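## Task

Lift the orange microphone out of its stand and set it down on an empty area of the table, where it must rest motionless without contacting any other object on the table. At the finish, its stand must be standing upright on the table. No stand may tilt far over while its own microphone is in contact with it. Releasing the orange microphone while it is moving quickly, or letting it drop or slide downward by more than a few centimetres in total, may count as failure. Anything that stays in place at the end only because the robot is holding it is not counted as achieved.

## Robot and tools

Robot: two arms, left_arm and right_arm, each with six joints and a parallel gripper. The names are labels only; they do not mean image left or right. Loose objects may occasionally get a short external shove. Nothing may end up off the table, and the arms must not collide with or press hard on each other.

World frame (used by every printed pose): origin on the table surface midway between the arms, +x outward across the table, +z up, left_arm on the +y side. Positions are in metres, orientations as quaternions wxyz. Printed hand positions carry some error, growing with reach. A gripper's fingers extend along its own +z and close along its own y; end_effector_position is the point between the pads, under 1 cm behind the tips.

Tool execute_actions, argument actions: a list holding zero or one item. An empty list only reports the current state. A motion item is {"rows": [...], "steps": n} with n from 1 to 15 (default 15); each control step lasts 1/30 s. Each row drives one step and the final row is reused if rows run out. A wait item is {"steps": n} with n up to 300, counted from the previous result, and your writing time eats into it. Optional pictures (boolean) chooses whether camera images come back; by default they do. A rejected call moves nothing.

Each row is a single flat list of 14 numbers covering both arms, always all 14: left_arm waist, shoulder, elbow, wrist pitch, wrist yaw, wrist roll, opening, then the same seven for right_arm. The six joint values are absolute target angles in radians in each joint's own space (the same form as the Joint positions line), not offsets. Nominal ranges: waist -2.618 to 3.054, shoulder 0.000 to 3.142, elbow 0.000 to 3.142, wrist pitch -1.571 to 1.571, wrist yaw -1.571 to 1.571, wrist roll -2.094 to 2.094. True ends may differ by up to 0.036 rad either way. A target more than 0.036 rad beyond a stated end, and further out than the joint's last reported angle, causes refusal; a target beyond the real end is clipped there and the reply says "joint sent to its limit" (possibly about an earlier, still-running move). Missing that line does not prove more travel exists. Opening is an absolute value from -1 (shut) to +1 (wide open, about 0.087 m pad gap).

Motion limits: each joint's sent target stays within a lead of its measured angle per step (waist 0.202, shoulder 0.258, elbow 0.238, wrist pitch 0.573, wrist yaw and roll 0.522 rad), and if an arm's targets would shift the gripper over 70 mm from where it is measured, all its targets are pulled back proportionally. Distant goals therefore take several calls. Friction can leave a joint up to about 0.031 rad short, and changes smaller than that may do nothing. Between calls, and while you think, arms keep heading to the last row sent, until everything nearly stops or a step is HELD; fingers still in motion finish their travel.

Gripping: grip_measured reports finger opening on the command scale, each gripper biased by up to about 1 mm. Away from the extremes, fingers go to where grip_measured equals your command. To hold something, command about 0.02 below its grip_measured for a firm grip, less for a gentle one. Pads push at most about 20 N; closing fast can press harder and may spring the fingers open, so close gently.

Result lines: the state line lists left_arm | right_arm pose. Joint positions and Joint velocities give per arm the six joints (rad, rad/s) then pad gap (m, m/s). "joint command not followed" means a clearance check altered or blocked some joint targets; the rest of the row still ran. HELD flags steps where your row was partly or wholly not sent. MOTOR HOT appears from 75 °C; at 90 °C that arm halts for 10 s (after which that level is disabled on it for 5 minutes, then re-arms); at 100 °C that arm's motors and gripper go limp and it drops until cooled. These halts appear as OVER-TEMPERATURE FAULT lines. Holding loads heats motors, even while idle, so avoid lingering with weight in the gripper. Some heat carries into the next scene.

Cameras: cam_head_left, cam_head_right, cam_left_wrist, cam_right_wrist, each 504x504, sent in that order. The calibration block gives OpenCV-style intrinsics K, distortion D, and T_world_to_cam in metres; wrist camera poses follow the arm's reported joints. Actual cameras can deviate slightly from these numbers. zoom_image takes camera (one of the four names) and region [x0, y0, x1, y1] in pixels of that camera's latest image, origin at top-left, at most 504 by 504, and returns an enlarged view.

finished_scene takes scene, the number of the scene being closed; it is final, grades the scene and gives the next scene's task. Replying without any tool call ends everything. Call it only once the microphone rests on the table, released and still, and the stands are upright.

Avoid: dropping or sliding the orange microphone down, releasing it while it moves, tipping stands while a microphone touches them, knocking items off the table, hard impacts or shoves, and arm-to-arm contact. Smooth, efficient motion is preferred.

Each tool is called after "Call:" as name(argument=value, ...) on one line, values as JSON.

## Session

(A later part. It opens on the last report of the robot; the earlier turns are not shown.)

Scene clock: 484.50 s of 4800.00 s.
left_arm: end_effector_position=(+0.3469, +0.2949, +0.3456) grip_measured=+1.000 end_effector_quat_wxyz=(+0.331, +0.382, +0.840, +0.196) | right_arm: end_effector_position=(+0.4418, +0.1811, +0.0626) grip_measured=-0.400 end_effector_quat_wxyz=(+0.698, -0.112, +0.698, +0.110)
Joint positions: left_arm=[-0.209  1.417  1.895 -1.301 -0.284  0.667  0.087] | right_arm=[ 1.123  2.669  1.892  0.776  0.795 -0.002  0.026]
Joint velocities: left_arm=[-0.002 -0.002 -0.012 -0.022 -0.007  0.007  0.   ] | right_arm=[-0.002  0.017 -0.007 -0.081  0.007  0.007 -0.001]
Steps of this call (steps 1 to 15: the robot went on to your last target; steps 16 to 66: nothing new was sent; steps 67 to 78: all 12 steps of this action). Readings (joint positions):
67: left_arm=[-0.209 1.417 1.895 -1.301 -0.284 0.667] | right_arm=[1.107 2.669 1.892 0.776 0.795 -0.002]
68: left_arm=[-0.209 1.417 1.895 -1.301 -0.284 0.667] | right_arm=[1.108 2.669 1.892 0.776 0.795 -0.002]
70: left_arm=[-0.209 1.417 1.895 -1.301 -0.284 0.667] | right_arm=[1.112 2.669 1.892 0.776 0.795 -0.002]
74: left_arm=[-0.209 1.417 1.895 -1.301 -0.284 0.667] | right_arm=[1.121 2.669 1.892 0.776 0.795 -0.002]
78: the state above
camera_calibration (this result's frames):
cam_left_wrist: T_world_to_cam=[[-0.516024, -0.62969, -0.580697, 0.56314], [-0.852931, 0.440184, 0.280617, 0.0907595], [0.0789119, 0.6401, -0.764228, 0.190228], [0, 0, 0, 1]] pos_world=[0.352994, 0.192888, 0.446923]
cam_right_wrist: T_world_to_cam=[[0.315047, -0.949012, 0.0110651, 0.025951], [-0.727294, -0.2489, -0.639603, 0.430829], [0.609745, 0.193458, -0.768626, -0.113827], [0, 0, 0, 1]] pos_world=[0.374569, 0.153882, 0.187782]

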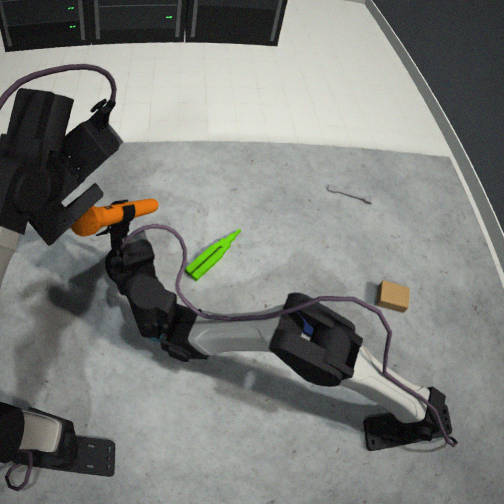

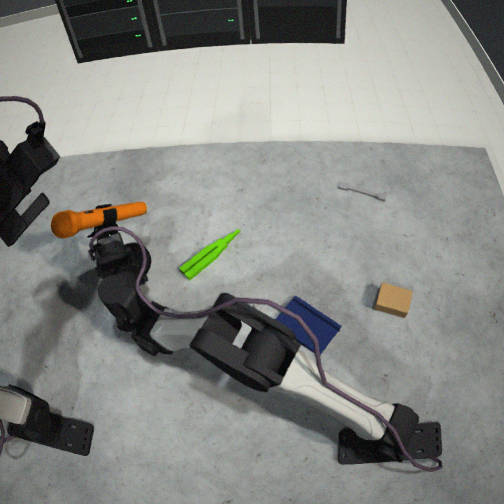

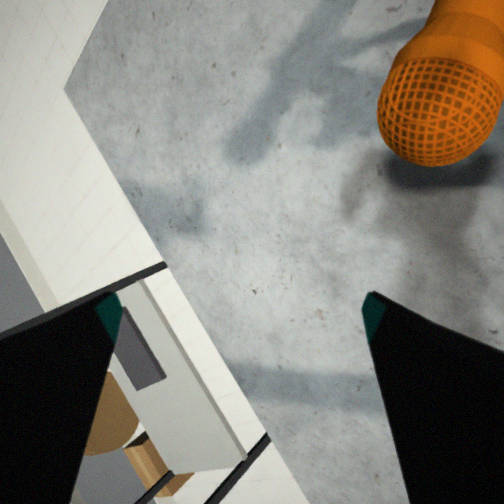

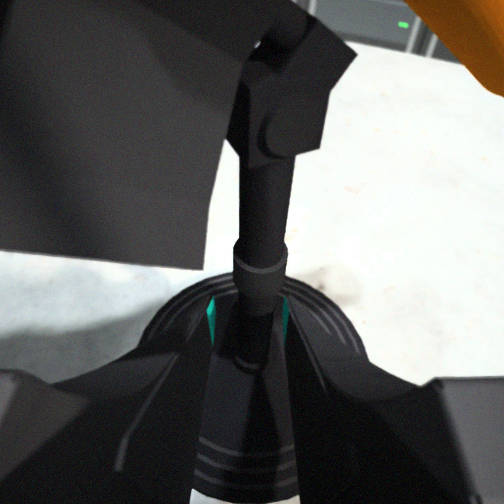

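Call:
execute_actions(actions=[{"rows": [[-0.2,1.41,1.87,-1.305,-0.286,0.66,1.0,1.123,2.68,1.9,0.775,0.80,0,-0.48],[-0.2,1.41,1.87,-1.305,-0.286,0.66,1.0,1.123,2.68,1.9,0.775,0.80,0,-0.55],[-0.2,1.41,1.87,-1.305,-0.286,0.66,1.0,1.123,2.68,1.9,0.775,0.80,0,-0.61],[-0.2,1.41,1.87,-1.305,-0.286,0.66,1.0,1.12,2.68,1.9,0.775,0.80,0,-0.66],[-0.2,1.41,1.87,-1.305,-0.286,0.66,1.0,1.12,2.68,1.9,0.775,0.80,0,-0.70],[-0.2,1.41,1.87,-1.305,-0.286,0.66,1.0,1.12,2.68,1.9,0.775,0.80,0,-0.73],[-0.2,1.41,1.87,-1.305,-0.286,0.66,1.0,1.12,2.67,1.89,0.78,0.80,0,-0.76]], "steps": 10}], pictures=false)

Call:
execute_actions(actions=[{"rows": [[-0.2,1.41,1.87,-1.305,-0.286,0.66,1.0,1.117,2.665,1.875,0.805,0.76,0,-0.76],[-0.2,1.41,1.87,-1.305,-0.286,0.66,1.0,1.113,2.655,1.86,0.822,0.71,0,-0.76],[-0.2,1.41,1.87,-1.305,-0.286,0.66,1.0,1.108,2.643,1.835,0.836,0.677,0,-0.76],[-0.2,1.41,1.87,-1.305,-0.286,0.66,1.0,1.103,2.633,1.813,0.844,0.649,0,-0.76],[-0.2,1.41,1.87,-1.305,-0.286,0.66,1.0,1.097,2.622,1.792,0.852,0.621,0,-0.76],[-0.2,1.41,1.87,-1.305,-0.286,0.66,1.0,1.092,2.612,1.771,0.86,0.594,0,-0.76],[-0.2,1.41,1.87,-1.305,-0.286,0.66,1.0,1.086,2.604,1.755,0.868,0.566,0,-0.76],[-0.2,1.41,1.87,-1.305,-0.286,0.66,1.0,1.08,2.597,1.74,0.876,0.538,0,-0.76],[-0.2,1.41,1.87,-1.305,-0.286,0.66,1.0,1.074,2.589,1.724,0.884,0.51,0,-0.76],[-0.2,1.41,1.87,-1.305,-0.286,0.66,1.0,1.068,2.582,1.709,0.89,0.481,0,-0.76],[-0.2,1.41,1.87,-1.305,-0.286,0.66,1.0,1.062,2.574,1.693,0.895,0.453,0,-0.76],[-0.2,1.41,1.87,-1.305,-0.286,0.66,1.0,1.056,2.567,1.678,0.901,0.424,0,-0.76],[-0.2,1.41,1.87,-1.305,-0.286,0.66,1.0,1.049,2.562,1.667,0.907,0.41,0,-0.76],[-0.2,1.41,1.87,-1.305,-0.286,0.66,1.0,1.043,2.557,1.656,0.907,0.40,0,-0.76],[-0.2,1.41,1.87,-1.305,-0.286,0.66,1.0,1.029,2.546,1.635,0.907,0.396,0,-0.76]], "steps": 15}], pictures=false)

Call:
execute_actions(actions=[{"steps": 8}])

Scene clock: 501.40 s of 4800.00 s.
left_arm: end_effector_position=(+0.3469, +0.2949, +0.3456) grip_measured=+1.000 end_effector_quat_wxyz=(+0.331, +0.382, +0.840, +0.196) | right_arm: end_effector_position=(+0.4426, +0.1790, +0.0629) grip_measured=-0.728 end_effector_quat_wxyz=(+0.699, -0.107, +0.699, +0.107)
Joint positions: left_arm=[-0.209  1.417  1.895 -1.301 -0.284  0.667  0.087] | right_arm=[ 1.123  2.669  1.892  0.777  0.807 -0.001  0.012]
Joint velocities: left_arm=[ 0.002  0.002 -0.012 -0.022 -0.081  0.037  0.   ] | right_arm=[ 0.002  0.007  0.012  0.007 -0.022  0.007 -0.001]
Steps of this call (steps 1 to 15: the robot went on to your last target; steps 16 to 100: nothing new was sent; then 13.23 s passed at rest; steps 101 to 110: all 10 steps of this action). Readings (joint positions):
101: left_arm=[-0.209 1.417 1.895 -1.301 -0.284 0.667] | right_arm=[1.123 2.669 1.892 0.776 0.795 -0.002]
102: left_arm=[-0.209 1.417 1.895 -1.301 -0.284 0.667] | right_arm=[1.123 2.669 1.892 0.776 0.795 -0.002]
104: left_arm=[-0.209 1.417 1.895 -1.301 -0.284 0.667] | right_arm=[1.123 2.669 1.892 0.776 0.799 -0.002]
108: left_arm=[-0.209 1.417 1.895 -1.301 -0.284 0.667] | right_arm=[1.123 2.669 1.892 0.777 0.807 -0.001]
110: the state above

Scene clock: 501.90 s of 4800.00 s.
left_arm: end_effector_position=(+0.3469, +0.2949, +0.3456) grip_measured=+1.000 end_effector_quat_wxyz=(+0.331, +0.382, +0.840, +0.196) | right_arm: end_effector_position=(+0.4416, +0.1800, +0.0622) grip_measured=-0.728 end_effector_quat_wxyz=(+0.679, -0.195, +0.679, +0.198)
Joint positions: left_arm=[-0.209  1.417  1.895 -1.301 -0.284  0.667  0.087] | right_arm=[1.057 2.577 1.693 0.886 0.48  0.003 0.012]
Joint velocities: left_arm=[ 0.002 -0.002 -0.002  0.037 -0.007 -0.007  0.   ] | right_arm=[-0.154 -0.208 -0.418  0.154 -0.681  0.051  0.   ]
Steps of this call (steps 1 to 15: all 15 steps of this action). Readings (joint positions):
1: left_arm=[-0.209 1.417 1.895 -1.301 -0.284 0.667] | right_arm=[1.123 2.669 1.892 0.779 0.805 -0.001]
2: left_arm=[-0.209 1.417 1.895 -1.301 -0.284 0.667] | right_arm=[1.122 2.669 1.890 0.783 0.800 -0.001]
4: left_arm=[-0.209 1.417 1.895 -1.301 -0.284 0.667] | right_arm=[1.116 2.660 1.866 0.800 0.772 -0.001]
8: left_arm=[-0.209 1.417 1.895 -1.301 -0.284 0.667] | right_arm=[1.097 2.627 1.795 0.837 0.668 0.001]
15: the state above

Scene clock: 502.17 s of 4800.00 s.
left_arm: end_effector_position=(+0.3469, +0.2949, +0.3456) grip_measured=+1.000 end_effector_quat_wxyz=(+0.331, +0.382, +0.840, +0.196) | right_arm: end_effector_position=(+0.4408, +0.1798, +0.0621) grip_measured=-0.729 end_effector_quat_wxyz=(+0.674, -0.212, +0.674, +0.215)
Joint positions: left_arm=[-0.209  1.417  1.895 -1.301 -0.284  0.667  0.087] | right_arm=[1.042 2.563 1.663 0.9   0.417 0.004 0.012]
Joint velocities: left_arm=[-0.022 -0.022 -0.007 -0.051 -0.051 -0.037  0.   ] | right_arm=[-0.017  0.007 -0.007  0.007 -0.037 -0.007  0.001]
Steps of this call (steps 1 to 8: the robot went on to your last target). Readings (joint positions):
1: left_arm=[-0.209 1.417 1.895 -1.301 -0.284 0.667] | right_arm=[1.052 2.571 1.681 0.890 0.459 0.004]
2: left_arm=[-0.209 1.417 1.895 -1.301 -0.284 0.667] | right_arm=[1.049 2.566 1.673 0.892 0.444 0.004]
4: left_arm=[-0.209 1.417 1.895 -1.301 -0.284 0.667] | right_arm=[1.044 2.563 1.667 0.896 0.426 0.004]
8: the state above
camera_calibration (this result's frames):
cam_left_wrist: T_world_to_cam=[[-0.516024, -0.62969, -0.580697, 0.56314], [-0.852931, 0.440184, 0.280617, 0.0907595], [0.0789119, 0.6401, -0.764228, 0.190228], [0, 0, 0, 1]] pos_world=[0.352994, 0.192888, 0.446923]
cam_right_wrist: T_world_to_cam=[[0.579145, -0.815218, 0.00328032, -0.114909], [-0.624447, -0.446197, -0.641073, 0.419641], [0.524078, 0.369226, -0.767473, -0.1073], [0, 0, 0, 1]] pos_world=[0.384826, 0.133185, 0.187048]

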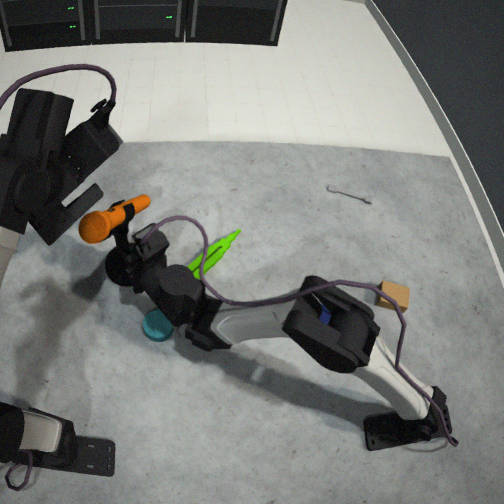

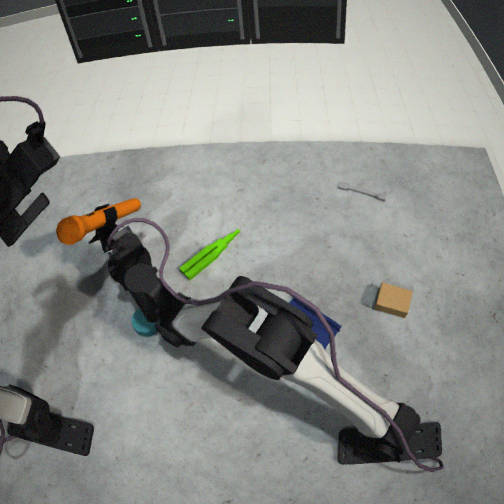

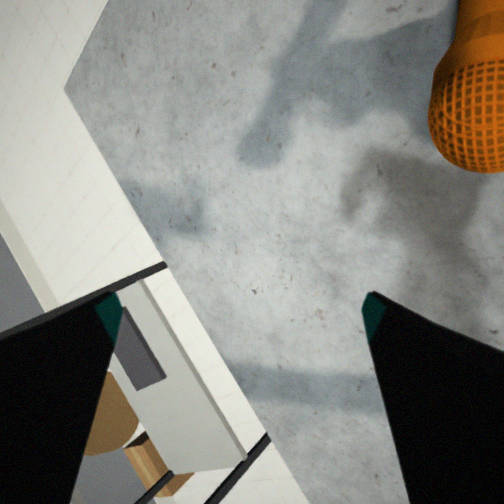

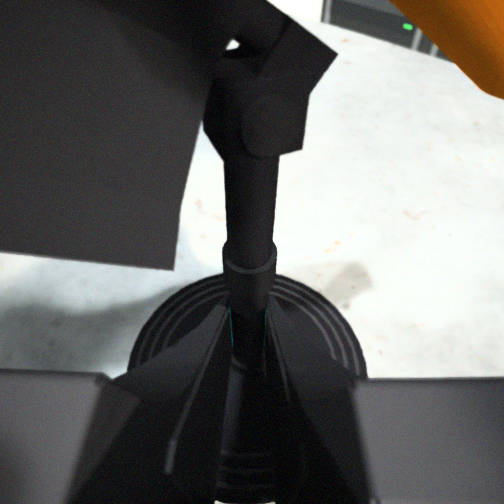

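Call:
execute_actions(actions=[{"rows": [[-0.2,1.41,1.87,-1.305,-0.286,0.66,1.0,1.029,2.543,1.633,0.925,0.36,0,-0.77],[-0.2,1.41,1.87,-1.305,-0.286,0.66,1.0,1.026,2.54,1.628,0.94,0.32,0,-0.77],[-0.2,1.41,1.87,-1.305,-0.286,0.66,1.0,1.021,2.535,1.622,0.95,0.281,0,-0.77],[-0.2,1.41,1.87,-1.305,-0.286,0.66,1.0,1.014,2.53,1.613,0.953,0.252,0,-0.77],[-0.2,1.41,1.87,-1.305,-0.286,0.66,1.0,1.007,2.527,1.606,0.956,0.222,0,-0.77],[-0.2,1.41,1.87,-1.305,-0.286,0.66,1.0,0.999,2.524,1.6,0.96,0.193,0,-0.77],[-0.2,1.41,1.87,-1.305,-0.286,0.66,1.0,0.992,2.52,1.593,0.963,0.164,0,-0.77],[-0.2,1.41,1.87,-1.305,-0.286,0.66,1.0,0.985,2.517,1.587,0.964,0.135,0,-0.77],[-0.2,1.41,1.87,-1.305,-0.286,0.66,1.0,0.977,2.514,1.58,0.965,0.105,0,-0.77],[-0.2,1.41,1.87,-1.305,-0.286,0.66,1.0,0.97,2.511,1.574,0.966,0.076,0,-0.77],[-0.2,1.41,1.87,-1.305,-0.286,0.66,1.0,0.9625,2.51,1.572,0.967,0.047,0,-0.77],[-0.2,1.41,1.87,-1.305,-0.286,0.66,1.0,0.955,2.509,1.57,0.968,0.017,0,-0.77],[-0.2,1.41,1.87,-1.305,-0.286,0.66,1.0,0.9475,2.508,1.568,0.968,-0.012,0,-0.77],[-0.2,1.41,1.87,-1.305,-0.286,0.66,1.0,0.94,2.508,1.568,0.965,-0.041,0,-0.77],[-0.2,1.41,1.87,-1.305,-0.286,0.66,1.0,0.9325,2.51,1.572,0.96,-0.071,0,-0.77]], "steps": 15}], pictures=false)

Call:
execute_actions(actions=[{"rows": [[-0.2,1.41,1.87,-1.305,-0.286,0.66,1.0,0.925,2.514,1.578,0.955,-0.10,0,-0.77],[-0.2,1.41,1.87,-1.305,-0.286,0.66,1.0,0.917,2.519,1.585,0.95,-0.129,0,-0.77],[-0.2,1.41,1.87,-1.305,-0.286,0.66,1.0,0.91,2.524,1.592,0.945,-0.159,0,-0.77],[-0.2,1.41,1.87,-1.305,-0.286,0.66,1.0,0.902,2.529,1.599,0.94,-0.188,0,-0.77],[-0.2,1.41,1.87,-1.305,-0.286,0.66,1.0,0.894,2.534,1.606,0.937,-0.217,0,-0.77],[-0.2,1.41,1.87,-1.305,-0.286,0.66,1.0,0.887,2.539,1.612,0.933,-0.246,0,-0.77],[-0.2,1.41,1.87,-1.305,-0.286,0.66,1.0,0.879,2.544,1.618,0.93,-0.275,0,-0.77],[-0.2,1.41,1.87,-1.305,-0.286,0.66,1.0,0.872,2.547,1.624,0.927,-0.305,0,-0.77],[-0.2,1.41,1.87,-1.305,-0.286,0.66,1.0,0.864,2.55,1.63,0.923,-0.334,0,-0.77],[-0.2,1.41,1.87,-1.305,-0.286,0.66,1.0,0.857,2.553,1.637,0.92,-0.363,0,-0.77],[-0.2,1.41,1.87,-1.305,-0.286,0.66,1.0,0.85,2.557,1.643,0.914,-0.391,0,-0.77],[-0.2,1.41,1.87,-1.305,-0.286,0.66,1.0,0.842,2.56,1.65,0.909,-0.42,0,-0.77],[-0.2,1.41,1.87,-1.305,-0.286,0.66,1.0,0.835,2.563,1.656,0.903,-0.448,0,-0.77],[-0.2,1.41,1.87,-1.305,-0.286,0.66,1.0,0.828,2.568,1.667,0.897,-0.477,0,-0.77],[-0.2,1.41,1.87,-1.305,-0.286,0.66,1.0,0.822,2.573,1.678,0.892,-0.505,0,-0.77]], "steps": 15}], pictures=false)

Call:
execute_actions(actions=[{"rows": [[-0.2,1.41,1.87,-1.305,-0.286,0.66,1.0,0.815,2.578,1.689,0.886,-0.534,0,-0.77],[-0.2,1.41,1.87,-1.305,-0.286,0.66,1.0,0.808,2.584,1.70,0.878,-0.562,0,-0.77],[-0.2,1.41,1.87,-1.305,-0.286,0.66,1.0,0.802,2.589,1.71,0.87,-0.59,0,-0.77],[-0.2,1.41,1.87,-1.305,-0.286,0.66,1.0,0.795,2.594,1.721,0.862,-0.617,0,-0.77],[-0.2,1.41,1.87,-1.305,-0.286,0.66,1.0,0.789,2.601,1.736,0.854,-0.645,0,-0.77],[-0.2,1.41,1.87,-1.305,-0.286,0.66,1.0,0.783,2.609,1.752,0.846,-0.673,0,-0.77],[-0.2,1.41,1.87,-1.305,-0.286,0.66,1.0,0.777,2.616,1.767,0.838,-0.701,0,-0.77],[-0.2,1.41,1.87,-1.305,-0.286,0.66,1.0,0.771,2.624,1.783,0.828,-0.728,0,-0.77],[-0.2,1.41,1.87,-1.305,-0.286,0.66,1.0,0.765,2.631,1.798,0.817,-0.755,0,-0.77],[-0.2,1.41,1.87,-1.305,-0.286,0.66,1.0,0.759,2.639,1.814,0.807,-0.783,0,-0.77],[-0.2,1.41,1.87,-1.305,-0.286,0.66,1.0,0.754,2.648,1.834,0.797,-0.81,0,-0.77],[-0.2,1.41,1.87,-1.305,-0.286,0.66,1.0,0.748,2.658,1.853,0.785,-0.836,0,-0.77],[-0.2,1.41,1.87,-1.305,-0.286,0.66,1.0,0.743,2.667,1.873,0.772,-0.862,0,-0.77],[-0.2,1.41,1.87,-1.305,-0.286,0.66,1.0,0.738,2.677,1.893,0.76,-0.889,0,-0.77],[-0.2,1.41,1.87,-1.305,-0.286,0.66,1.0,0.733,2.688,1.916,0.748,-0.915,0,-0.77]], "steps": 15}], pictures=false)

Call:
execute_actions(actions=[{"rows": [[-0.2,1.41,1.87,-1.305,-0.286,0.66,1.0,0.729,2.70,1.94,0.74,-0.92,0,-0.77],[-0.2,1.41,1.87,-1.305,-0.286,0.66,1.0,0.724,2.713,1.963,0.733,-0.92,0,-0.77],[-0.2,1.41,1.87,-1.305,-0.286,0.66,1.0,0.72,2.726,1.987,0.728,-0.92,0,-0.77]], "steps": 12}])

Scene clock: 517.03 s of 4800.00 s.
left_arm: end_effector_position=(+0.3469, +0.2949, +0.3456) grip_measured=+1.000 end_effector_quat_wxyz=(+0.331, +0.382, +0.840, +0.196) | right_arm: end_effector_position=(+0.4399, +0.1806, +0.0623) grip_measured=-0.729 end_effector_quat_wxyz=(+0.641, -0.298, +0.640, +0.301)
Joint positions: left_arm=[-0.209  1.417  1.895 -1.301 -0.284  0.667  0.087] | right_arm=[0.957 2.53  1.592 0.941 0.07  0.004 0.012]
Joint velocities: left_arm=[-0.012  0.002  0.002 -0.022 -0.037  0.037  0.   ] | right_arm=[-0.212 -0.002 -0.002 -0.022 -0.901 -0.007  0.001]
Steps of this call (steps 1 to 30: the robot went on to your last target; steps 31 to 120: nothing new was sent; then 10.37 s passed at rest; steps 121 to 135: all 15 steps of this action). Readings (joint positions):
121: left_arm=[-0.209 1.417 1.895 -1.301 -0.284 0.667] | right_arm=[1.042 2.563 1.662 0.904 0.412 0.004]
122: left_arm=[-0.209 1.417 1.895 -1.301 -0.284 0.667] | right_arm=[1.040 2.563 1.660 0.906 0.404 0.004]
124: left_arm=[-0.209 1.417 1.895 -1.301 -0.284 0.667] | right_arm=[1.032 2.558 1.649 0.917 0.370 0.004]
128: left_arm=[-0.209 1.417 1.895 -1.301 -0.284 0.667] | right_arm=[1.007 2.545 1.621 0.929 0.269 0.004]
135: the state above

Scene clock: 517.53 s of 4800.00 s.
left_arm: end_effector_position=(+0.3469, +0.2949, +0.3456) grip_measured=+1.000 end_effector_quat_wxyz=(+0.331, +0.382, +0.840, +0.196) | right_arm: end_effector_position=(+0.4385, +0.1789, +0.0625) grip_measured=-0.729 end_effector_quat_wxyz=(+0.581, -0.399, +0.586, +0.400)
Joint positions: left_arm=[-0.209  1.417  1.895 -1.301 -0.284  0.667  0.087] | right_arm=[ 0.846  2.545  1.635  0.905 -0.368  0.003  0.012]
Joint velocities: left_arm=[-0.002  0.012 -0.012 -0.007 -0.022 -0.037  0.   ] | right_arm=[-0.212  0.125  0.261 -0.154 -0.857  0.007  0.   ]
Steps of this call (steps 1 to 15: all 15 steps of this action). Readings (joint positions):
1: left_arm=[-0.209 1.417 1.895 -1.301 -0.284 0.667] | right_arm=[0.950 2.530 1.592 0.941 0.042 0.004]
2: left_arm=[-0.209 1.417 1.895 -1.301 -0.284 0.667] | right_arm=[0.942 2.530 1.592 0.941 0.012 0.004]
4: left_arm=[-0.209 1.417 1.895 -1.301 -0.284 0.667] | right_arm=[0.927 2.530 1.592 0.941 -0.046 0.004]
8: left_arm=[-0.209 1.417 1.895 -1.301 -0.284 0.667] | right_arm=[0.897 2.530 1.594 0.938 -0.164 0.004]
15: the state above

Scene clock: 518.03 s of 4800.00 s.
left_arm: end_effector_position=(+0.3469, +0.2949, +0.3456) grip_measured=+1.000 end_effector_quat_wxyz=(+0.331, +0.382, +0.840, +0.196) | right_arm: end_effector_position=(+0.4397, +0.1775, +0.0629) grip_measured=-0.730 end_effector_quat_wxyz=(+0.510, -0.489, +0.511, +0.489)
Joint positions: left_arm=[-0.209  1.417  1.895 -1.301 -0.284  0.667  0.087] | right_arm=[ 0.752  2.65   1.855  0.792 -0.789 -0.001  0.012]
Joint velocities: left_arm=[ 0.007  0.002  0.012 -0.037 -0.022 -0.007  0.   ] | right_arm=[-0.144  0.281  0.608 -0.359 -0.813 -0.022 -0.001]
Steps of this call (steps 1 to 15: all 15 steps of this action). Readings (joint positions):
1: left_arm=[-0.209 1.417 1.895 -1.301 -0.284 0.667] | right_arm=[0.839 2.550 1.645 0.900 -0.397 0.003]
2: left_arm=[-0.209 1.417 1.895 -1.301 -0.284 0.667] | right_arm=[0.832 2.555 1.655 0.895 -0.426 0.003]
4: left_arm=[-0.209 1.417 1.895 -1.301 -0.284 0.667] | right_arm=[0.818 2.565 1.677 0.884 -0.483 0.002]
8: left_arm=[-0.209 1.417 1.895 -1.301 -0.284 0.667] | right_arm=[0.792 2.591 1.730 0.856 -0.596 0.001]
15: the state above

Scene clock: 518.43 s of 4800.00 s.
left_arm: end_effector_position=(+0.3469, +0.2949, +0.3456) grip_measured=+1.000 end_effector_quat_wxyz=(+0.331, +0.382, +0.840, +0.196) | right_arm: end_effector_position=(+0.4417, +0.1769, +0.0629) grip_measured=-0.730 end_effector_quat_wxyz=(+0.487, -0.512, +0.488, +0.512)
Joint positions: left_arm=[-0.209  1.417  1.895 -1.301 -0.284  0.667  0.087] | right_arm=[ 0.729  2.702  1.962  0.738 -0.904 -0.001  0.012]
Joint velocities: left_arm=[-0.007 -0.012 -0.007  0.051 -0.007  0.095  0.   ] | right_arm=[-0.002 -0.002 -0.012 -0.037  0.022  0.007 -0.001]
Steps of this call (steps 1 to 12: all 12 steps of this action). Readings (joint positions):
1: left_arm=[-0.209 1.417 1.895 -1.301 -0.284 0.667] | right_arm=[0.747 2.661 1.876 0.781 -0.815 -0.001]
2: left_arm=[-0.209 1.417 1.895 -1.301 -0.284 0.667] | right_arm=[0.742 2.671 1.898 0.772 -0.838 -0.001]
4: left_arm=[-0.209 1.417 1.895 -1.301 -0.284 0.667] | right_arm=[0.733 2.692 1.938 0.756 -0.878 -0.001]
8: left_arm=[-0.209 1.417 1.895 -1.301 -0.284 0.667] | right_arm=[0.729 2.701 1.959 0.742 -0.902 -0.001]
12: the state above
camera_calibration (this result's frames):
cam_left_wrist: T_world_to_cam=[[-0.516024, -0.62969, -0.580697, 0.56314], [-0.852931, 0.440184, 0.280617, 0.0907595], [0.0789119, 0.6401, -0.764228, 0.190228], [0, 0, 0, 1]] pos_world=[0.352994, 0.192888, 0.446923]
cam_right_wrist: T_world_to_cam=[[0.998476, 0.0547297, 0.00708219, -0.457108], [0.0466039, -0.767496, -0.639357, 0.179793], [-0.0295563, 0.638713, -0.768877, 0.090909], [0, 0, 0, 1]] pos_world=[0.450719, 0.104943, 0.188087]

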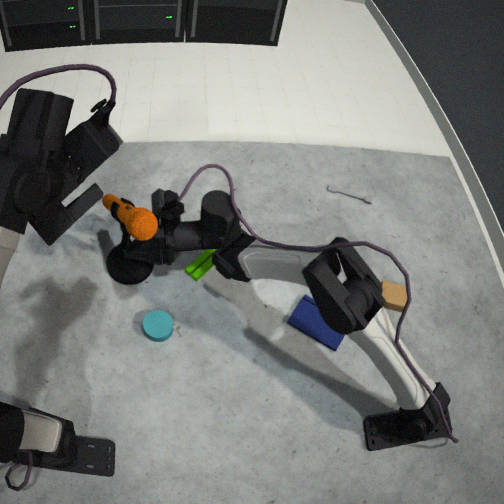

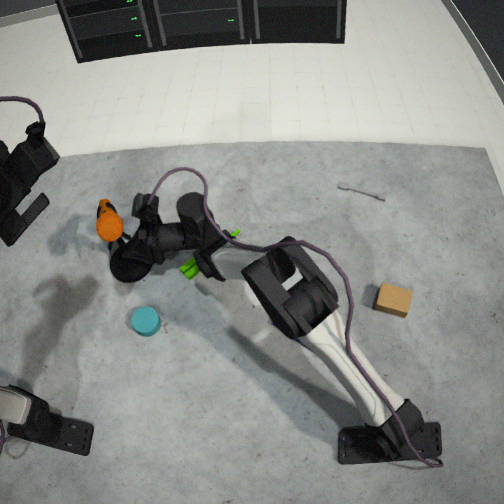

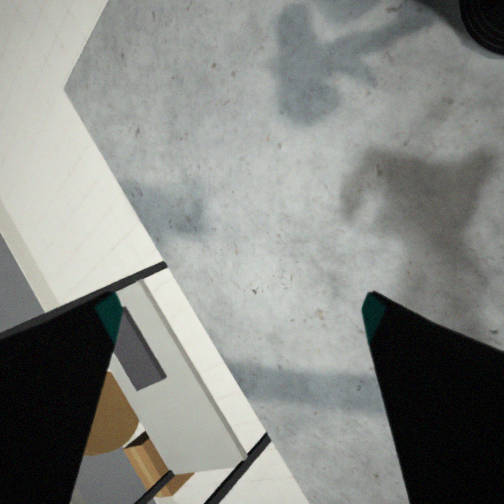

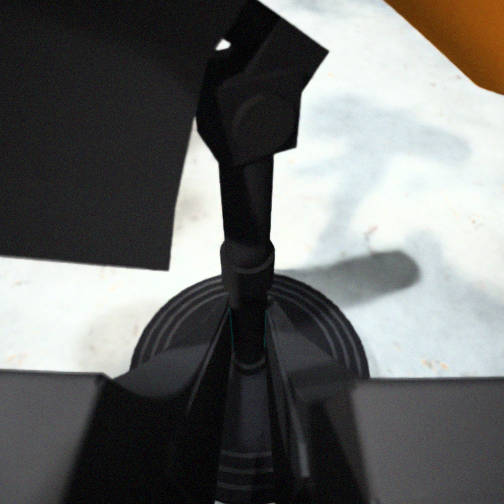

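Call:
execute_actions(actions=[{"rows": [[-0.2,1.41,1.87,-1.3,-0.27,0.62,1.0,0.72,2.70,1.96,0.74,-0.9,0,-0.6],[-0.19,1.41,1.87,-1.295,-0.257,0.58,1.0,0.72,2.70,1.96,0.74,-0.9,0,-0.3],[-0.18,1.41,1.87,-1.29,-0.244,0.54,1.0,0.72,2.70,1.96,0.768,-0.9,0,0.1],[-0.17,1.41,1.87,-1.285,-0.231,0.50,1.0,0.72,2.70,1.96,0.796,-0.9,0,0.5],[-0.16,1.41,1.87,-1.28,-0.218,0.455,1.0,0.72,2.70,1.96,0.824,-0.9,0,1.0],[-0.15,1.41,1.87,-1.275,-0.205,0.413,1.0,0.72,2.683,1.925,0.852,-0.86,0,1.0],[-0.14,1.41,1.87,-1.27,-0.192,0.371,1.0,0.72,2.666,1.89,0.88,-0.82,0,1.0],[-0.13,1.41,1.87,-1.265,-0.179,0.329,1.0,0.72,2.649,1.855,0.908,-0.78,0,1.0],[-0.12,1.41,1.87,-1.26,-0.166,0.287,1.0,0.72,2.632,1.82,0.936,-0.74,0,1.0],[-0.11,1.41,1.87,-1.255,-0.153,0.245,1.0,0.72,2.615,1.785,0.964,-0.70,0,1.0],[-0.10,1.41,1.87,-1.25,-0.14,0.203,1.0,0.72,2.598,1.75,0.992,-0.66,0,1.0],[-0.09,1.41,1.87,-1.245,-0.127,0.161,1.0,0.72,2.581,1.715,1.02,-0.62,0,1.0],[-0.08,1.41,1.87,-1.24,-0.114,0.119,1.0,0.72,2.564,1.68,1.048,-0.58,0,1.0],[-0.07,1.41,1.87,-1.235,-0.101,0.077,1.0,0.72,2.547,1.645,1.076,-0.54,0,1.0],[-0.06,1.41,1.87,-1.23,-0.088,0.035,1.0,0.72,2.53,1.61,1.104,-0.54,0,1.0]], "steps": 15}])

Scene clock: 575.17 s of 4800.00 s.
left_arm: end_effector_position=(+0.3486, +0.2921, +0.3370) grip_measured=+1.000 end_effector_quat_wxyz=(+0.379, +0.152, +0.910, +0.075) | right_arm: end_effector_position=(+0.4592, +0.1528, +0.0865) grip_measured=+1.000 end_effector_quat_wxyz=(+0.582, -0.449, +0.506, +0.450)
Joint positions: left_arm=[-0.09   1.417  1.895 -1.266 -0.149  0.213  0.087] | right_arm=[ 0.729  2.572  1.693  0.986 -0.665 -0.001  0.087]
Joint velocities: left_arm=[ 0.261 -0.022  0.002  0.125  0.388 -1.282  0.   ] | right_arm=[ 0.012 -0.505 -1.023  0.769  0.784  0.022  0.   ]
Steps of this call (steps 1 to 15: the robot went on to your last target; steps 16 to 100: nothing new was sent; then 52.90 s passed at rest; steps 101 to 115: all 15 steps of this action). Readings (joint positions):
101: left_arm=[-0.209 1.417 1.895 -1.301 -0.283 0.661] | right_arm=[0.729 2.702 1.962 0.737 -0.905 -0.001]
102: left_arm=[-0.208 1.417 1.895 -1.301 -0.280 0.648] | right_arm=[0.729 2.702 1.962 0.737 -0.905 -0.001]
104: left_arm=[-0.200 1.417 1.895 -1.301 -0.267 0.608] | right_arm=[0.729 2.702 1.962 0.748 -0.905 -0.001]
108: left_arm=[-0.161 1.417 1.895 -1.294 -0.230 0.484] | right_arm=[0.729 2.685 1.927 0.815 -0.869 -0.001]
115: the state above
camera_calibration (this result's frames):
cam_left_wrist: T_world_to_cam=[[-0.224758, -0.941498, -0.25113, 0.435675], [-0.972958, 0.202756, 0.110645, 0.264353], [-0.0532539, 0.269207, -0.961609, 0.406276], [0, 0, 0, 1]] pos_world=[0.376762, 0.247215, 0.470841]
cam_right_wrist: T_world_to_cam=[[0.97963, -0.186318, 0.0749071, -0.433836], [-0.0813652, -0.709307, -0.700188, 0.230682], [0.18359, 0.679831, -0.710018, 0.015622], [0, 0, 0, 1]] pos_world=[0.4409, 0.0721724, 0.20511]

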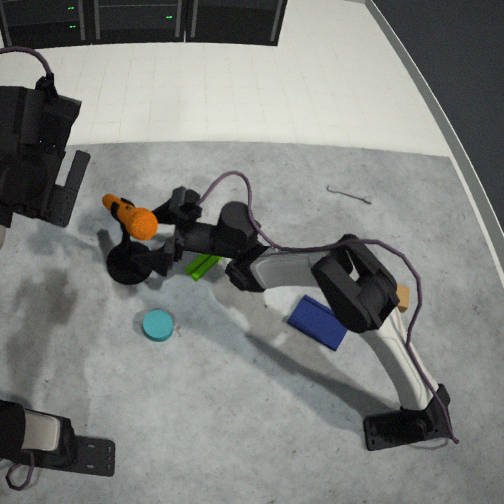

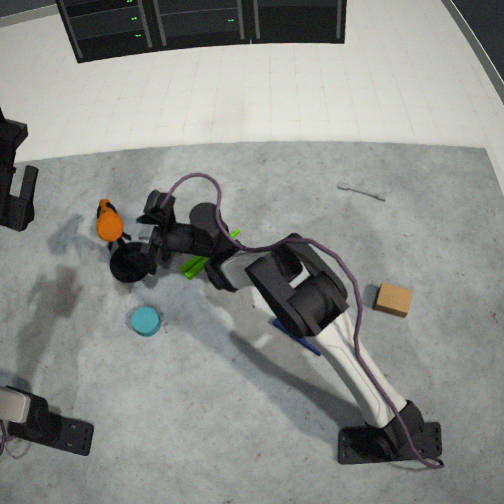

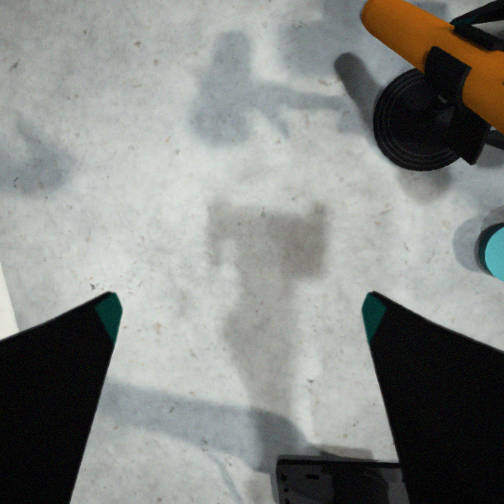

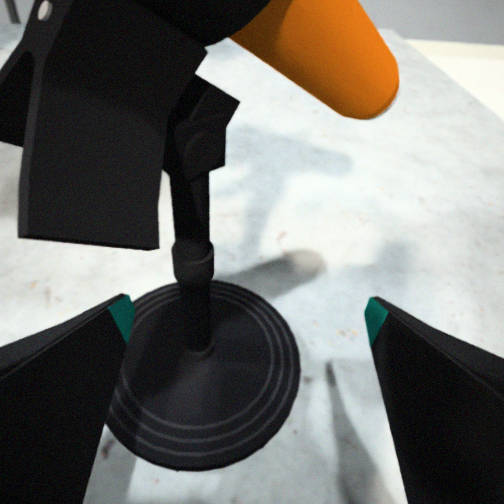

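Call:
execute_actions(actions=[{"rows": [[-0.05,1.41,1.87,-1.225,-0.075,-0.007,1.0,0.72,2.513,1.575,1.104,-0.52,0,1.0],[-0.04,1.41,1.87,-1.22,-0.062,-0.049,1.0,0.72,2.496,1.54,1.104,-0.49,0,1.0],[-0.03,1.41,1.87,-1.215,-0.049,-0.091,1.0,0.72,2.479,1.505,1.11,-0.45,0,0.8],[-0.02,1.41,1.87,-1.21,-0.036,-0.133,1.0,0.72,2.462,1.47,1.13,-0.41,0,0.6],[-0.02,1.41,1.87,-1.205,-0.023,-0.175,1.0,0.72,2.445,1.435,1.16,-0.37,0,0.4],[-0.02,1.41,1.87,-1.2,-0.01,-0.217,1.0,0.72,2.428,1.40,1.19,-0.33,-0.01,0.2],[-0.02,1.41,1.87,-1.195,0.003,-0.259,1.0,0.72,2.411,1.365,1.22,-0.29,-0.02,0.0],[-0.02,1.41,1.87,-1.19,0.016,-0.301,1.0,0.72,2.394,1.33,1.25,-0.25,-0.03,0.0],[-0.02,1.41,1.87,-1.185,0.029,-0.343,1.0,0.72,2.377,1.295,1.28,-0.21,-0.04,0.0],[-0.02,1.41,1.87,-1.18,0.042,-0.385,1.0,0.72,2.36,1.26,1.31,-0.17,-0.05,0.0],[-0.02,1.41,1.87,-1.175,0.055,-0.427,1.0,0.72,2.343,1.225,1.34,-0.13,-0.06,0.0],[-0.02,1.41,1.87,-1.17,0.068,-0.469,1.0,0.74,2.326,1.19,1.37,-0.09,-0.07,0.0],[-0.02,1.41,1.87,-1.165,0.081,-0.511,1.0,0.76,2.309,1.155,1.40,-0.05,-0.08,0.0],[-0.02,1.41,1.87,-1.16,0.094,-0.553,1.0,0.78,2.292,1.12,1.43,-0.01,-0.09,0.0],[-0.02,1.41,1.87,-1.155,0.107,-0.595,1.0,0.80,2.275,1.085,1.46,0.03,-0.10,0.0]], "steps": 15}], pictures=false)

Call:
execute_actions(actions=[{"rows": [[-0.02,1.42,1.86,-1.15,0.12,-0.637,1.0,0.822,2.275,1.085,1.48,0.07,-0.11,0.0],[-0.02,1.43,1.85,-1.145,0.133,-0.679,1.0,0.844,2.275,1.085,1.49,0.11,-0.12,0.0],[-0.02,1.44,1.84,-1.14,0.146,-0.721,1.0,0.866,2.275,1.085,1.50,0.15,-0.13,0.0],[-0.02,1.45,1.83,-1.14,0.159,-0.763,1.0,0.888,2.275,1.085,1.51,0.19,-0.14,0.0],[-0.02,1.46,1.82,-1.14,0.172,-0.805,1.0,0.91,2.275,1.085,1.52,0.23,-0.15,0.0],[-0.02,1.47,1.81,-1.14,0.185,-0.847,1.0,0.932,2.275,1.085,1.53,0.27,-0.16,0.0],[-0.02,1.48,1.80,-1.14,0.198,-0.889,1.0,0.954,2.275,1.085,1.54,0.31,-0.17,0.0],[-0.02,1.49,1.79,-1.14,0.211,-0.931,1.0,0.976,2.275,1.085,1.55,0.35,-0.18,0.0],[-0.02,1.50,1.78,-1.14,0.224,-0.973,1.0,0.998,2.275,1.085,1.55,0.39,-0.19,0.0],[-0.02,1.51,1.77,-1.14,0.237,-1.015,1.0,1.02,2.275,1.085,1.55,0.43,-0.20,0.0],[-0.02,1.52,1.76,-1.14,0.25,-1.057,1.0,1.042,2.275,1.085,1.55,0.47,-0.21,0.0],[-0.02,1.53,1.75,-1.14,0.263,-1.099,1.0,1.064,2.275,1.085,1.55,0.51,-0.22,0.0],[-0.02,1.54,1.74,-1.14,0.276,-1.141,1.0,1.086,2.275,1.085,1.55,0.55,-0.23,0.0],[-0.02,1.55,1.73,-1.14,0.289,-1.183,1.0,1.108,2.275,1.085,1.55,0.59,-0.24,0.0],[-0.02,1.56,1.72,-1.14,0.302,-1.228,1.0,1.13,2.275,1.085,1.55,0.61,-0.25,0.0]], "steps": 15}], pictures=false)

Call:
execute_actions(actions=[{"rows": [[-0.02,1.57,1.71,-1.14,0.302,-1.228,1.0,1.15,2.29,1.11,1.56,0.61,-0.26,0.0],[-0.02,1.572,1.70,-1.14,0.302,-1.228,1.0,1.17,2.31,1.135,1.565,0.61,-0.26,0.1],[-0.02,1.572,1.69,-1.14,0.302,-1.228,1.0,1.186,2.33,1.16,1.57,0.61,-0.26,0.25],[-0.02,1.572,1.688,-1.14,0.302,-1.228,1.0,1.186,2.35,1.185,1.57,0.61,-0.26,0.4],[-0.02,1.572,1.688,-1.14,0.302,-1.228,1.0,1.186,2.37,1.21,1.57,0.61,-0.26,0.55],[-0.02,1.572,1.688,-1.14,0.302,-1.228,1.0,1.186,2.39,1.235,1.57,0.61,-0.26,0.7],[-0.02,1.572,1.688,-1.14,0.302,-1.228,1.0,1.186,2.405,1.26,1.57,0.61,-0.26,0.85],[-0.02,1.572,1.688,-1.14,0.302,-1.228,1.0,1.186,2.417,1.277,1.57,0.61,-0.26,1.0]], "steps": 15}], pictures=false)

Call:
execute_actions(actions=[{"steps": 6}])

Scene clock: 589.87 s of 4800.00 s.
left_arm: end_effector_position=(+0.3601, +0.2491, +0.3487) grip_measured=+1.000 end_effector_quat_wxyz=(+0.395, -0.124, +0.901, -0.130) | right_arm: end_effector_position=(+0.4687, +0.0584, +0.1113) grip_measured=+0.000 end_effector_quat_wxyz=(+0.708, -0.293, +0.570, +0.296)
Joint positions: left_arm=[-0.032  1.417  1.895 -1.192  0.045 -0.417  0.087] | right_arm=[ 0.744  2.319  1.167  1.333 -0.136 -0.054  0.044]
Joint velocities: left_arm=[-0.002  0.022 -0.002  0.11   0.359 -1.136  0.   ] | right_arm=[ 0.315 -0.515 -1.009  0.799  1.165 -0.11  -0.   ]
Steps of this call (steps 1 to 30: the robot went on to your last target; steps 31 to 120: nothing new was sent; then 10.20 s passed at rest; steps 121 to 135: all 15 steps of this action). Readings (joint positions):
121: left_arm=[-0.071 1.417 1.895 -1.246 -0.094 0.036] | right_arm=[0.729 2.539 1.632 1.099 -0.547 -0.001]
122: left_arm=[-0.068 1.417 1.895 -1.245 -0.089 0.023] | right_arm=[0.729 2.530 1.613 1.099 -0.538 -0.001]
124: left_arm=[-0.052 1.417 1.895 -1.240 -0.075 -0.020] | right_arm=[0.729 2.502 1.553 1.104 -0.505 -0.001]
128: left_arm=[-0.032 1.417 1.895 -1.225 -0.040 -0.146] | right_arm=[0.729 2.439 1.412 1.157 -0.395 -0.006]
135: the state above

Scene clock: 590.37 s of 4800.00 s.
left_arm: end_effector_position=(+0.3803, +0.1947, +0.2915) grip_measured=+1.000 end_effector_quat_wxyz=(+0.203, -0.383, +0.860, -0.268) | right_arm: end_effector_position=(+0.3799, +0.0991, +0.1508) grip_measured=+0.000 end_effector_quat_wxyz=(+0.780, -0.182, +0.556, +0.223)
Joint positions: left_arm=[-0.032  1.527  1.76  -1.153  0.238 -1.041  0.087] | right_arm=[ 1.083  2.289  1.112  1.535  0.448 -0.199  0.044]
Joint velocities: left_arm=[-0.012  0.325 -0.295  0.022  0.447 -1.194  0.   ] | right_arm=[ 0.579  0.007 -0.007  0.066  1.062 -0.286  0.   ]
Steps of this call (steps 1 to 15: all 15 steps of this action). Readings (joint positions):
1: left_arm=[-0.032 1.417 1.895 -1.187 0.058 -0.458] | right_arm=[0.759 2.305 1.138 1.362 -0.096 -0.062]
2: left_arm=[-0.032 1.417 1.891 -1.180 0.070 -0.498] | right_arm=[0.778 2.296 1.121 1.388 -0.056 -0.071]
4: left_arm=[-0.032 1.417 1.877 -1.167 0.096 -0.581] | right_arm=[0.827 2.290 1.112 1.431 0.022 -0.090]
8: left_arm=[-0.032 1.440 1.838 -1.158 0.148 -0.747] | right_arm=[0.933 2.289 1.112 1.492 0.174 -0.129]
15: the state above

Scene clock: 590.87 s of 4800.00 s.
left_arm: end_effector_position=(+0.3826, +0.1829, +0.2672) grip_measured=+1.000 end_effector_quat_wxyz=(+0.127, -0.460, +0.834, -0.278) | right_arm: end_effector_position=(+0.3537, +0.1352, +0.1447) grip_measured=+1.000 end_effector_quat_wxyz=(+0.788, -0.157, +0.555, +0.216)
Joint positions: left_arm=[-0.032  1.566  1.705 -1.153  0.291 -1.214  0.087] | right_arm=[ 1.191  2.394  1.254  1.554  0.593 -0.249  0.087]
Joint velocities: left_arm=[-0.002  0.017 -0.017 -0.037 -0.051  0.007  0.   ] | right_arm=[ 0.027  0.002 -0.012  0.022  0.095 -0.007  0.   ]
joint sent to its limit (right arm) — the command would take joint 4 (wrist pitch) past its upper limit, so that joint was sent only as far as its limit.
Steps of this call (steps 1 to 15: all 15 steps of this action). Readings (joint positions):
1: left_arm=[-0.032 1.538 1.749 -1.153 0.249 -1.077] | right_arm=[1.104 2.289 1.112 1.538 0.479 -0.208]
2: left_arm=[-0.032 1.548 1.738 -1.153 0.258 -1.106] | right_arm=[1.124 2.289 1.112 1.540 0.504 -0.217]
4: left_arm=[-0.032 1.560 1.717 -1.153 0.271 -1.148] | right_arm=[1.163 2.299 1.130 1.547 0.539 -0.229]
8: left_arm=[-0.032 1.566 1.705 -1.153 0.284 -1.191] | right_arm=[1.191 2.361 1.226 1.554 0.569 -0.243]
15: the state above

Scene clock: 591.07 s of 4800.00 s.
left_arm: end_effector_position=(+0.3826, +0.1826, +0.2674) grip_measured=+1.000 end_effector_quat_wxyz=(+0.126, -0.462, +0.833, -0.279) | right_arm: end_effector_position=(+0.3541, +0.1344, +0.1445) grip_measured=+1.000 end_effector_quat_wxyz=(+0.788, -0.156, +0.556, +0.214)
Joint positions: left_arm=[-0.032  1.566  1.705 -1.153  0.293 -1.219  0.087] | right_arm=[ 1.191  2.394  1.254  1.554  0.598 -0.25   0.087]
Joint velocities: left_arm=[ 0.027  0.002  0.002  0.007  0.037 -0.066  0.   ] | right_arm=[ 0.002 -0.017 -0.012 -0.081 -0.022 -0.037  0.   ]
joint sent to its limit (right arm) — the command would take joint 4 (wrist pitch) past its upper limit, so that joint was sent only as far as its limit.
Steps of this call (steps 1 to 6: the robot went on to your last target). Readings (joint positions):
1: left_arm=[-0.032 1.566 1.705 -1.153 0.291 -1.216] | right_arm=[1.191 2.394 1.254 1.554 0.594 -0.249]
2: left_arm=[-0.032 1.566 1.705 -1.153 0.292 -1.217] | right_arm=[1.191 2.394 1.254 1.554 0.595 -0.250]
4: left_arm=[-0.032 1.566 1.705 -1.153 0.292 -1.218] | right_arm=[1.191 2.394 1.254 1.554 0.596 -0.250]
6: the state above
camera_calibration (this result's frames):
cam_left_wrist: T_world_to_cam=[[0.695215, -0.419387, 0.583773, -0.347838], [-0.70944, -0.269691, 0.651123, 0.16824], [-0.115634, -0.866823, -0.485023, 0.474477], [0, 0, 0, 1]] pos_world=[0.416044, 0.310782, 0.323645]
cam_right_wrist: T_world_to_cam=[[0.512826, -0.858346, 0.0158441, -0.0745141], [-0.431716, -0.273797, -0.859451, 0.338243], [0.742045, 0.433909, -0.510972, -0.10485], [0, 0, 0, 1]] pos_world=[0.262042, 0.0741467, 0.238309]

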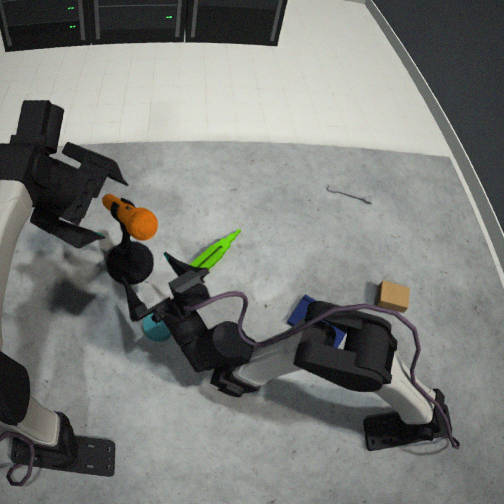

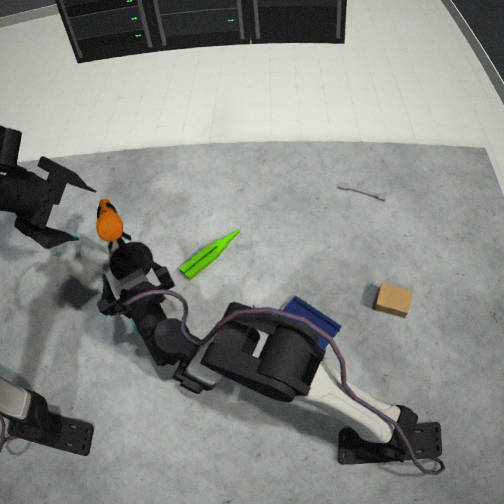

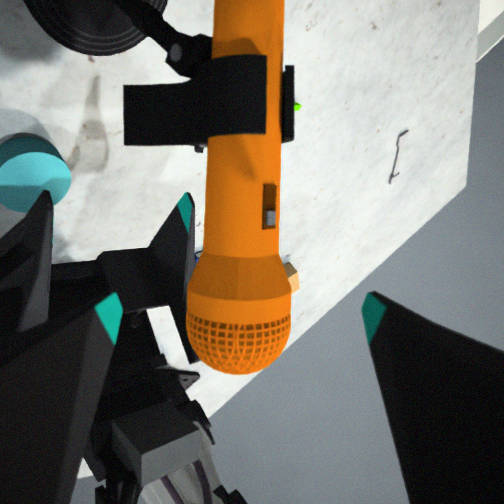

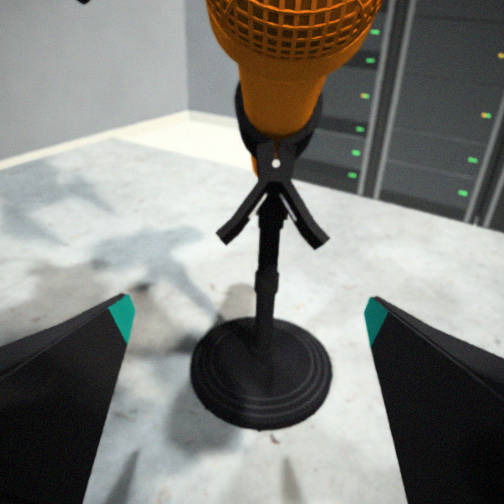

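Call:
execute_actions(actions=[{"rows": [[-0.045,1.572,1.68,-1.12,0.285,-1.23,0.9,1.18,2.417,1.277,1.555,0.61,-0.24,1.0],[-0.052,1.574,1.667,-1.10,0.281,-1.236,0.8,1.175,2.417,1.277,1.555,0.61,-0.23,1.0],[-0.059,1.577,1.654,-1.08,0.277,-1.242,0.7,1.17,2.417,1.277,1.555,0.61,-0.22,1.0],[-0.066,1.58,1.641,-1.06,0.273,-1.248,0.6,1.165,2.417,1.277,1.555,0.61,-0.21,1.0],[-0.072,1.583,1.628,-1.04,0.27,-1.254,0.6,1.162,2.417,1.277,1.555,0.61,-0.205,1.0],[-0.078,1.586,1.615,-1.02,0.266,-1.26,0.6,1.162,2.417,1.277,1.555,0.61,-0.205,1.0],[-0.084,1.59,1.602,-1.0,0.262,-1.265,0.6,1.162,2.417,1.277,1.555,0.61,-0.205,1.0],[-0.09,1.594,1.589,-0.98,0.259,-1.27,0.6,1.162,2.417,1.277,1.555,0.61,-0.205,1.0],[-0.096,1.598,1.576,-0.96,0.255,-1.275,0.6,1.162,2.417,1.277,1.555,0.61,-0.205,1.0],[-0.102,1.603,1.563,-0.94,0.251,-1.28,0.6,1.162,2.417,1.277,1.555,0.61,-0.205,1.0],[-0.108,1.608,1.55,-0.92,0.248,-1.285,0.6,1.162,2.417,1.277,1.555,0.61,-0.205,1.0],[-0.113,1.613,1.537,-0.90,0.244,-1.29,0.6,1.162,2.417,1.277,1.555,0.61,-0.205,1.0],[-0.118,1.618,1.524,-0.884,0.24,-1.295,0.6,1.162,2.417,1.277,1.555,0.61,-0.205,1.0],[-0.122,1.623,1.512,-0.884,0.24,-1.298,0.6,1.162,2.417,1.277,1.555,0.61,-0.205,1.0]], "steps": 15}], pictures=false)

Call:
execute_actions(actions=[{"steps": 12}])

Scene clock: 622.57 s of 4800.00 s.
left_arm: end_effector_position=(+0.4011, +0.1563, +0.2230) grip_measured=+0.600 end_effector_quat_wxyz=(+0.126, -0.457, +0.834, -0.281) | right_arm: end_effector_position=(+0.3641, +0.1283, +0.1444) grip_measured=+1.000 end_effector_quat_wxyz=(+0.786, -0.140, +0.561, +0.218)
Joint positions: left_arm=[-0.105  1.597  1.548 -0.946  0.259 -1.275  0.07 ] | right_arm=[ 1.17   2.394  1.254  1.554  0.601 -0.217  0.087]
Joint velocities: left_arm=[-0.11   0.188 -0.281  0.3   -0.095 -0.051 -0.   ] | right_arm=[ 0.007 -0.007 -0.002 -0.037 -0.081  0.051  0.   ]
joint sent to its limit (right arm) — the command would take joint 4 (wrist pitch) past its upper limit, so that joint was sent only as far as its limit.
Steps of this call (steps 1 to 15: the robot went on to your last target; steps 16 to 100: nothing new was sent; then 27.67 s passed at rest; steps 101 to 115: all 15 steps of this action). Readings (joint positions):
101: left_arm=[-0.032 1.566 1.705 -1.151 0.293 -1.221] | right_arm=[1.191 2.394 1.254 1.554 0.599 -0.250]
102: left_arm=[-0.033 1.566 1.703 -1.145 0.292 -1.222] | right_arm=[1.191 2.394 1.254 1.554 0.599 -0.249]
104: left_arm=[-0.039 1.566 1.689 -1.122 0.288 -1.227] | right_arm=[1.189 2.394 1.254 1.554 0.599 -0.241]
108: left_arm=[-0.065 1.566 1.635 -1.063 0.279 -1.243] | right_arm=[1.174 2.394 1.254 1.554 0.600 -0.225]
115: the state above

Scene clock: 622.97 s of 4800.00 s.
left_arm: end_effector_position=(+0.4088, +0.1541, +0.2146) grip_measured=+0.600 end_effector_quat_wxyz=(+0.129, -0.461, +0.832, -0.281) | right_arm: end_effector_position=(+0.3640, +0.1284, +0.1444) grip_measured=+1.000 end_effector_quat_wxyz=(+0.786, -0.139, +0.561, +0.219)
Joint positions: left_arm=[-0.11   1.614  1.53  -0.903  0.249 -1.289  0.07 ] | right_arm=[ 1.17   2.394  1.254  1.554  0.601 -0.215  0.087]
Joint velocities: left_arm=[-0.002 -0.007 -0.012  0.051 -0.051 -0.022  0.   ] | right_arm=[ 0.002  0.002 -0.022  0.037 -0.037  0.022  0.   ]
Steps of this call (steps 1 to 12: the robot went on to your last target). Readings (joint positions):
1: left_arm=[-0.108 1.604 1.540 -0.938 0.257 -1.278] | right_arm=[1.170 2.394 1.254 1.554 0.601 -0.216]
2: left_arm=[-0.110 1.609 1.535 -0.932 0.256 -1.280] | right_arm=[1.170 2.394 1.254 1.554 0.601 -0.216]
4: left_arm=[-0.110 1.614 1.530 -0.923 0.253 -1.284] | right_arm=[1.170 2.394 1.254 1.554 0.601 -0.215]
8: left_arm=[-0.110 1.614 1.530 -0.909 0.250 -1.288] | right_arm=[1.170 2.394 1.254 1.554 0.601 -0.215]
12: the state above
camera_calibration (this result's frames):
cam_left_wrist: T_world_to_cam=[[0.691721, -0.417153, 0.589496, -0.347274], [-0.713686, -0.270163, 0.646269, 0.216335], [-0.110333, -0.867753, -0.484593, 0.425119], [0, 0, 0, 1]] pos_world=[0.441517, 0.282478, 0.270915]
cam_right_wrist: T_world_to_cam=[[0.50249, -0.864383, -0.0185997, -0.0752405], [-0.450239, -0.24325, -0.859136, 0.343538], [0.738098, 0.440081, -0.51141, -0.108925], [0, 0, 0, 1]] pos_world=[0.272879, 0.0664645, 0.238041]

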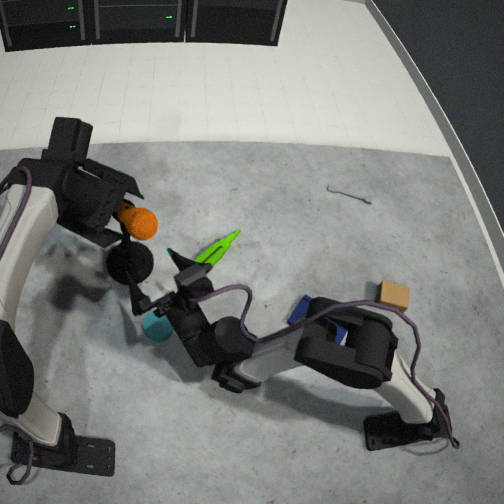

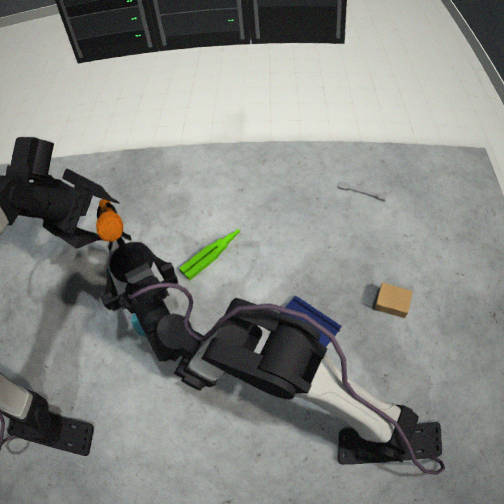

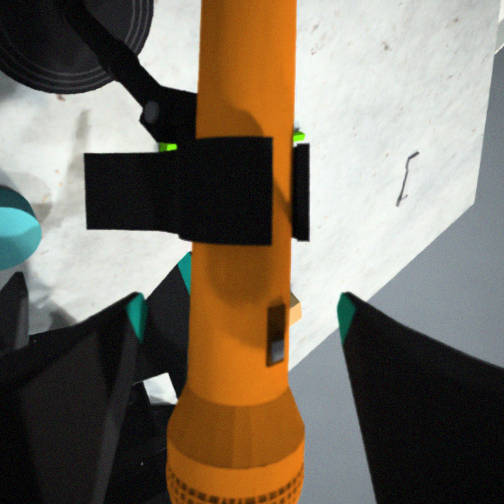

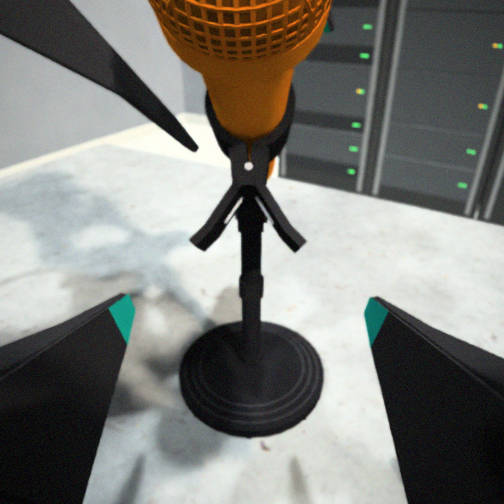

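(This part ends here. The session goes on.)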